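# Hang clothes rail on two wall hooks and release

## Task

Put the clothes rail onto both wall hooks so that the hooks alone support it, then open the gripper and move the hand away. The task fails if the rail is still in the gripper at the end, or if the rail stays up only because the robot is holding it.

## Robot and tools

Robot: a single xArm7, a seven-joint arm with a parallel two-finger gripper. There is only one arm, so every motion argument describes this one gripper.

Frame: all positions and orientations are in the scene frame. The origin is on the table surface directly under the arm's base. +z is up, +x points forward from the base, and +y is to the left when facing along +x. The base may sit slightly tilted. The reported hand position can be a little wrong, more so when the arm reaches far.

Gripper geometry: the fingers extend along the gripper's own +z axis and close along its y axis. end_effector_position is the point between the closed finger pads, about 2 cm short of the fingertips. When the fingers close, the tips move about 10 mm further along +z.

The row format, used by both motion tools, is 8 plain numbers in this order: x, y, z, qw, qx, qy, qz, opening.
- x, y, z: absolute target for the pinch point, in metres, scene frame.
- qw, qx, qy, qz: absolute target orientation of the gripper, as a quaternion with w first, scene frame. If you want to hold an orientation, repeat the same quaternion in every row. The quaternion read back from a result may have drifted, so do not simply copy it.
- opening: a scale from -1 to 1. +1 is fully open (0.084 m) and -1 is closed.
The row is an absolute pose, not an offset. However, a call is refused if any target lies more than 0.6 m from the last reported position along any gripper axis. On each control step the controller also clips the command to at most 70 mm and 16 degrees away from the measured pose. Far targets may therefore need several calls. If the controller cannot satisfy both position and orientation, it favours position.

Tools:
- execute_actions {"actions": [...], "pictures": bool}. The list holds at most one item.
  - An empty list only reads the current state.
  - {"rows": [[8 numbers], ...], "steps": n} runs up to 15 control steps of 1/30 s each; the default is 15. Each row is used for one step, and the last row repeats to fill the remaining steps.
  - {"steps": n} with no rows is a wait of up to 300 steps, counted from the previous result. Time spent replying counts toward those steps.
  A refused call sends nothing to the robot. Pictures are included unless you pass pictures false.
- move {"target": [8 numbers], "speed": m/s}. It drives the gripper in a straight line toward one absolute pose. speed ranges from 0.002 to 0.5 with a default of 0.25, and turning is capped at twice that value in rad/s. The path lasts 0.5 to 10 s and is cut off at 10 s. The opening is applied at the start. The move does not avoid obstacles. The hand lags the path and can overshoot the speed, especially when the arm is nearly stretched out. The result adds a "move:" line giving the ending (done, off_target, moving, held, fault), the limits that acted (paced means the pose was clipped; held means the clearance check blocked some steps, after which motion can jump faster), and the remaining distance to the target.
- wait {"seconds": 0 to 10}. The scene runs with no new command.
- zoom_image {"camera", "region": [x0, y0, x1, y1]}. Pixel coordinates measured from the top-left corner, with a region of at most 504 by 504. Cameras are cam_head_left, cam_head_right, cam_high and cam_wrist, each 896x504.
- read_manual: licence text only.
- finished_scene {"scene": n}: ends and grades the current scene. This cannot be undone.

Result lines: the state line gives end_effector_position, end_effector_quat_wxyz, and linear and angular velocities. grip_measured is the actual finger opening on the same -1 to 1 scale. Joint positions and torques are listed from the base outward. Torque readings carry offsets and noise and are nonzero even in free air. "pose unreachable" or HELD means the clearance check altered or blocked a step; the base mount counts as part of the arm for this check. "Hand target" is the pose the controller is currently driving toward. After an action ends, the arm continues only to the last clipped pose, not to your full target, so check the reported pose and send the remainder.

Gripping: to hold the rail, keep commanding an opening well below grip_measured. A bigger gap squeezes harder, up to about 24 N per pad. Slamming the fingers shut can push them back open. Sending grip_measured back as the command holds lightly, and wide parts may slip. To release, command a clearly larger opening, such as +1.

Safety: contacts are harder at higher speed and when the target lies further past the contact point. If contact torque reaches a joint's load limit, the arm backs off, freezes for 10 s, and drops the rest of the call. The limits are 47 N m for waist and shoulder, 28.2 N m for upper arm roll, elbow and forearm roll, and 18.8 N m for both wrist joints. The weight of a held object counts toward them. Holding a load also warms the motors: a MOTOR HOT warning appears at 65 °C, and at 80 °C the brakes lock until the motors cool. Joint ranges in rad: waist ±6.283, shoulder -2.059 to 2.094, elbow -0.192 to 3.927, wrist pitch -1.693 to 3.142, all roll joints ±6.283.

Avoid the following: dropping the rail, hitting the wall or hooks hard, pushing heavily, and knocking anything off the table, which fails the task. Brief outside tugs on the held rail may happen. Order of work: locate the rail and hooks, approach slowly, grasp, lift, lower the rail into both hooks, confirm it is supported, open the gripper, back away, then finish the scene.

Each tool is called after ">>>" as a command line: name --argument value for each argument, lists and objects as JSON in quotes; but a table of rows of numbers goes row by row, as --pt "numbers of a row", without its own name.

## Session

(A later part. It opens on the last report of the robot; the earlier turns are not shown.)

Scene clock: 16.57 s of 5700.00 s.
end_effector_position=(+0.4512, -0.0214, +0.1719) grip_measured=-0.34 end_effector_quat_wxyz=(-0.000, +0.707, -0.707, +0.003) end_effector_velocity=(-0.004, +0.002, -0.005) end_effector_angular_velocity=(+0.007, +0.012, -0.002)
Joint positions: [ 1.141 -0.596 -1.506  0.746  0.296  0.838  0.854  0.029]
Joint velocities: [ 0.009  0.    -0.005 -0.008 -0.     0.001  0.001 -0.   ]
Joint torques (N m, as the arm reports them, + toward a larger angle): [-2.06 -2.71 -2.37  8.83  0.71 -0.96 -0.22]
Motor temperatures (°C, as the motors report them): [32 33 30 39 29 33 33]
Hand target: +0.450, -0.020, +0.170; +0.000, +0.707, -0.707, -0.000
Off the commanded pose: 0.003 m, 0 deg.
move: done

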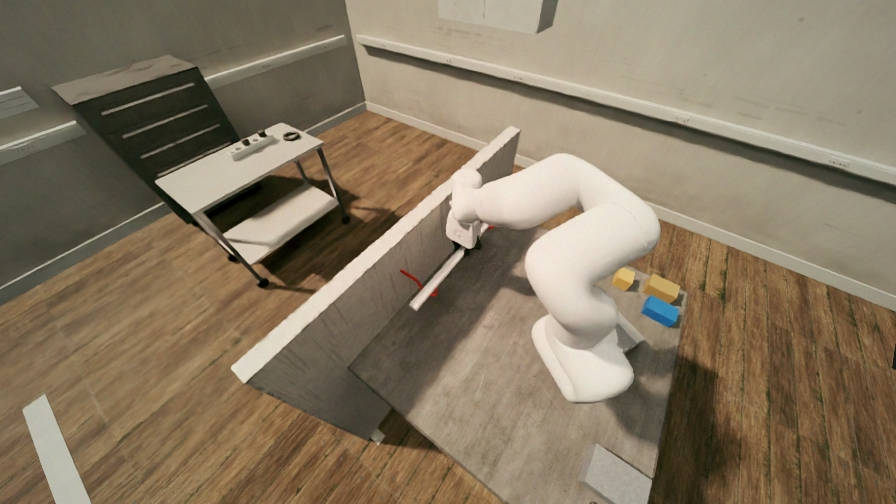

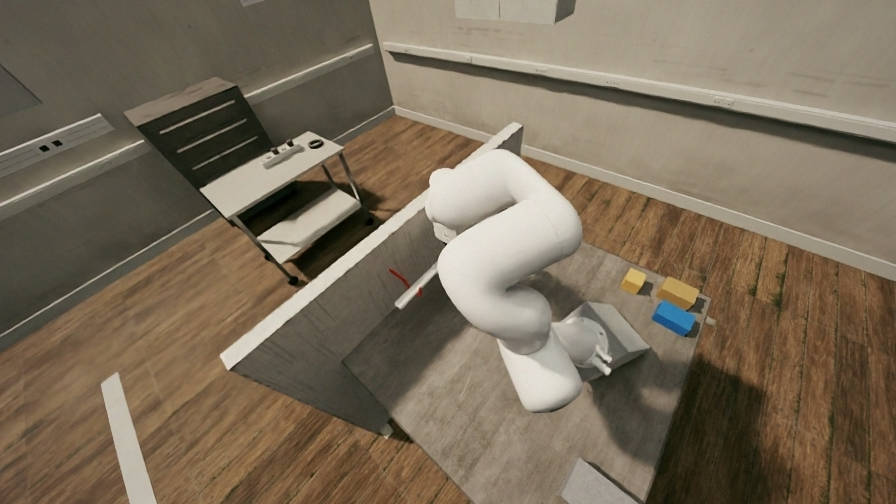

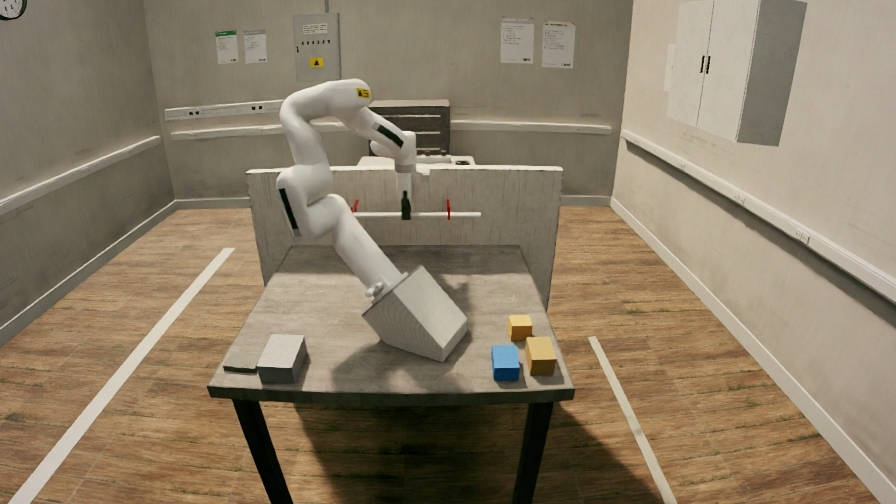

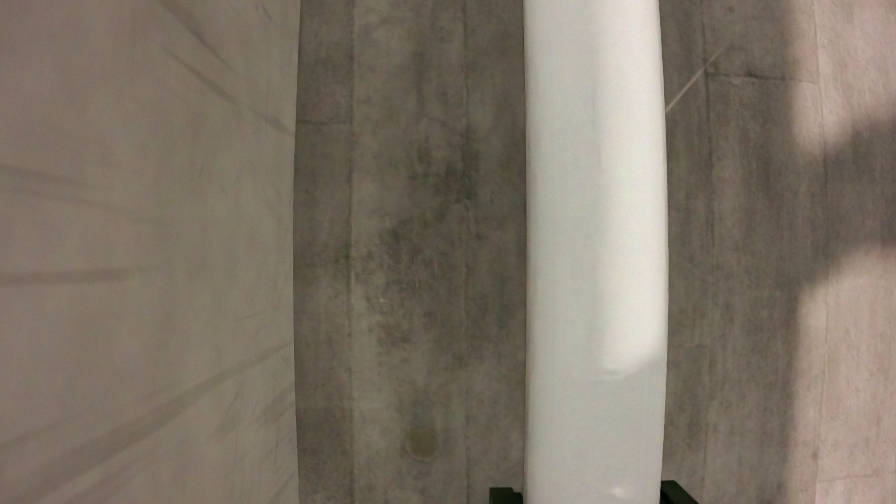

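>>> move --target '[0.45,-0.02,0.172,0,0.707,-0.707,0,0.5]'

>>> move --target '[0.37,-0.02,0.32,0,0.707,-0.707,0,0.5]'

Scene clock: 17.67 s of 5700.00 s.
end_effector_position=(+0.4499, -0.0199, +0.1718) grip_measured=+0.49 end_effector_quat_wxyz=(+0.000, +0.707, -0.707, -0.000) end_effector_velocity=(+0.001, -0.001, +0.002) end_effector_angular_velocity=(-0.001, -0.003, +0.001)
Joint positions: [ 1.137 -0.596 -1.502  0.745  0.295  0.845  0.854  0.065]
Joint velocities: [-0.003 -0.001  0.001  0.002 -0.     0.002 -0.001  0.   ]
Joint torques (N m, as the arm reports them, + toward a larger angle): [-8.72 -3.81 -4.73 19.13  0.16 -1.44 -0.33]
Motor temperatures (°C, as the motors report them): [32 33 30 39 29 33 33]
Hand target: +0.450, -0.020, +0.172; -0.000, +0.707, -0.707, -0.000
Off the commanded pose: 0.000 m, 0 deg.
move: done

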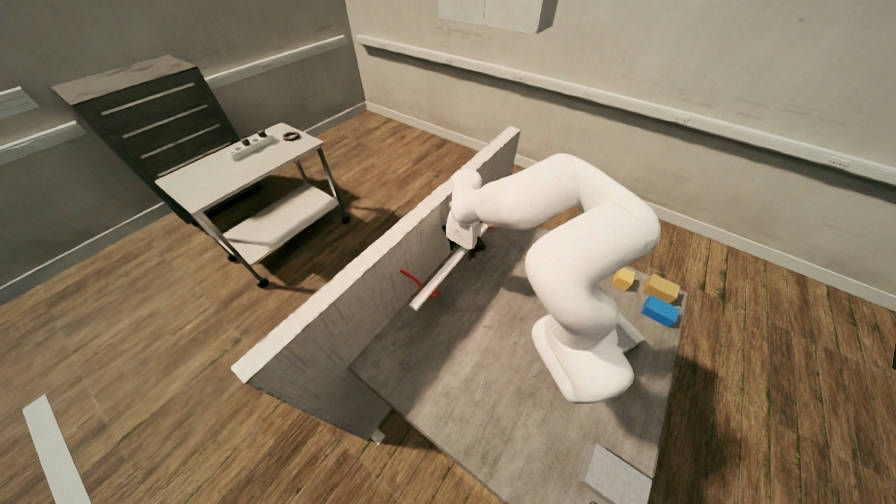

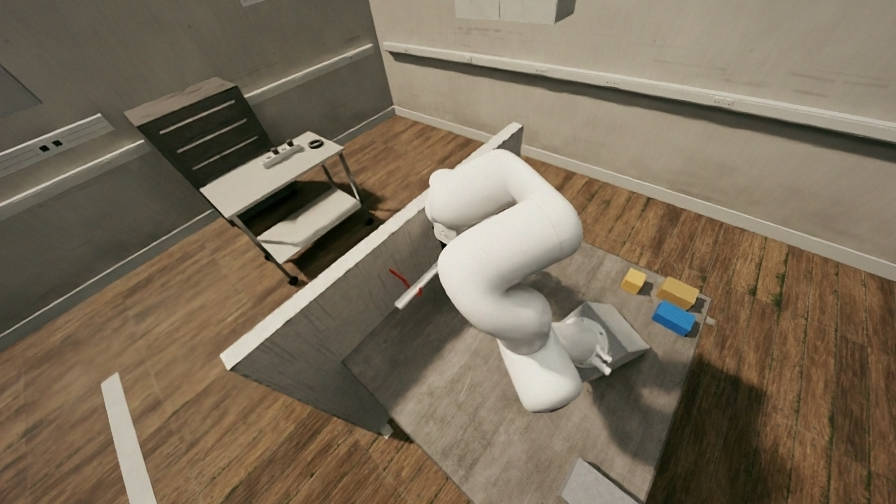

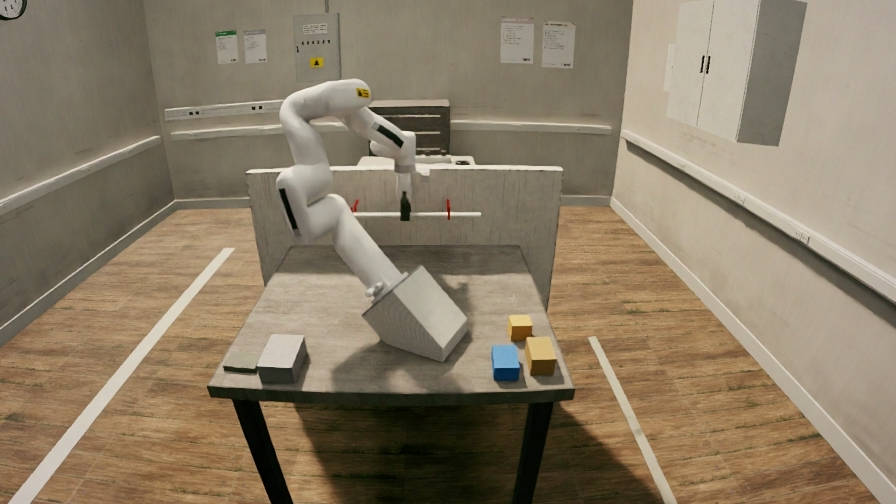

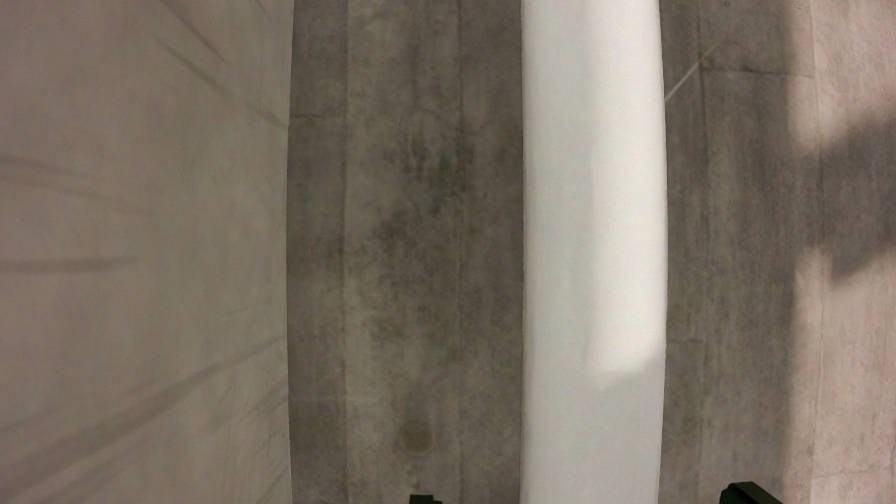

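Scene clock: 19.03 s of 5700.00 s.
end_effector_position=(+0.3700, -0.0198, +0.3195) grip_measured=+0.49 end_effector_quat_wxyz=(-0.000, +0.707, -0.707, -0.000) end_effector_velocity=(-0.001, +0.000, +0.003) end_effector_angular_velocity=(+0.000, -0.005, +0.000)
Joint positions: [ 0.56  -0.73  -1.232  0.819  0.119  1.3    0.855  0.065]
Joint velocities: [-0.008 -0.004  0.003  0.002 -0.     0.005 -0.    -0.   ]
Joint torques (N m, as the arm reports them, + toward a larger angle): [-4.35 -5.11 -1.65 22.23  0.09 -1.04  0.  ]
Motor temperatures (°C, as the motors report them): [32 33 30 39 29 33 33]
Hand target: +0.370, -0.020, +0.320; -0.000, +0.707, -0.707, -0.000
Off the commanded pose: 0.001 m, 0 deg.
move: done

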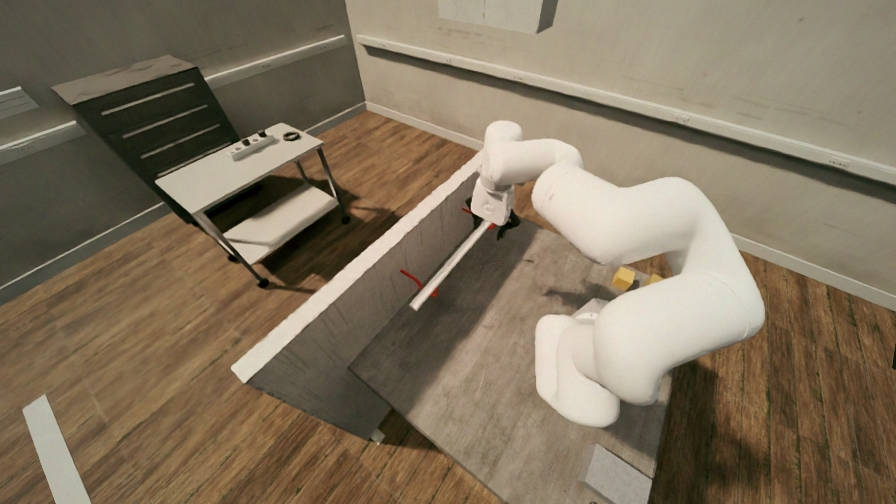

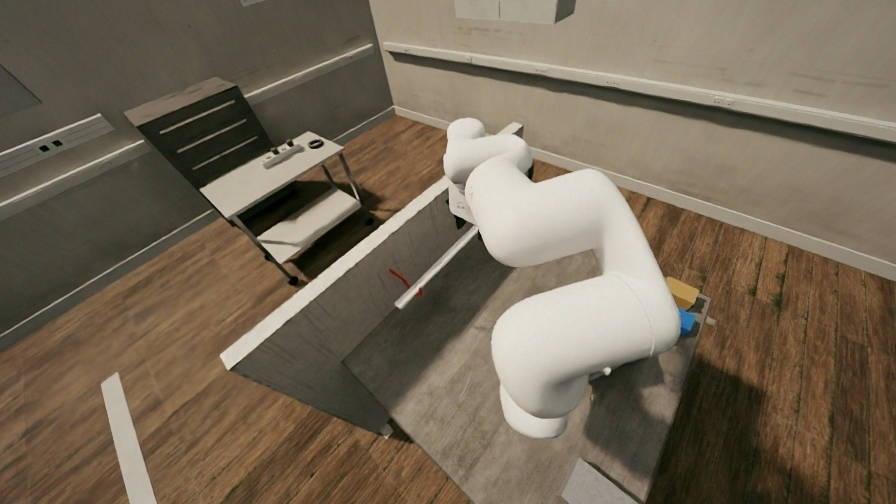

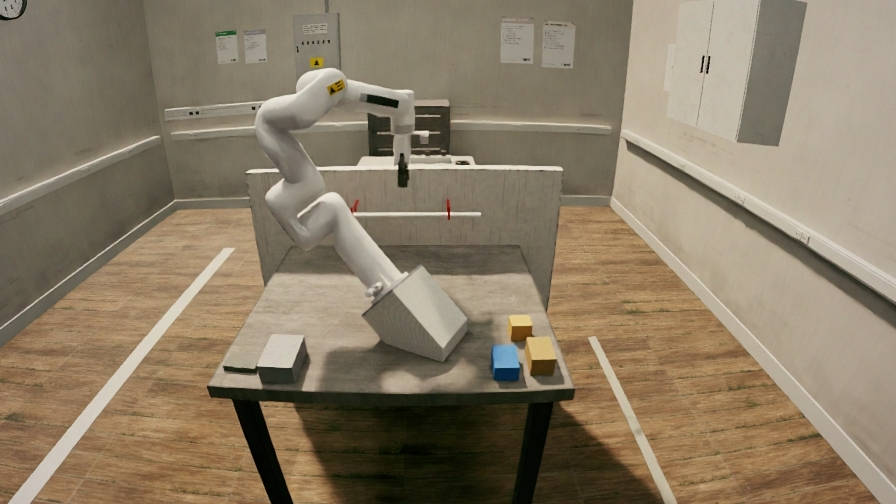

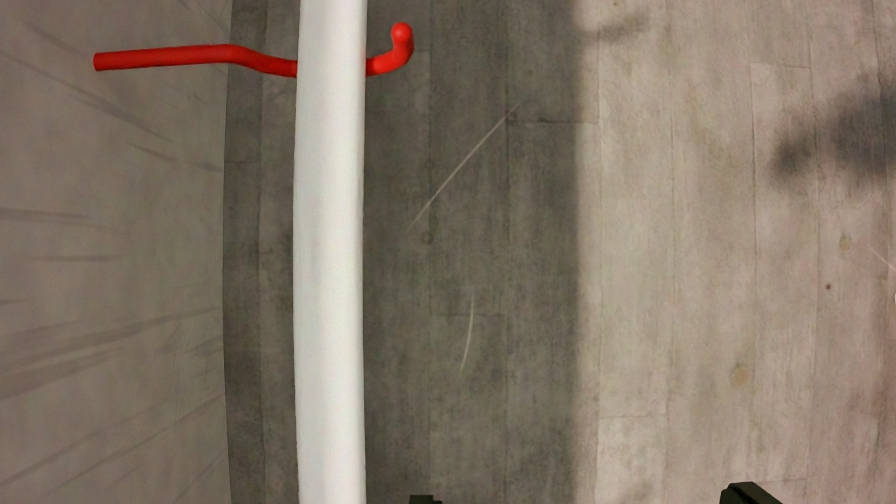

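>>> finished_scene --scene 2

The scene is finished: the task was done.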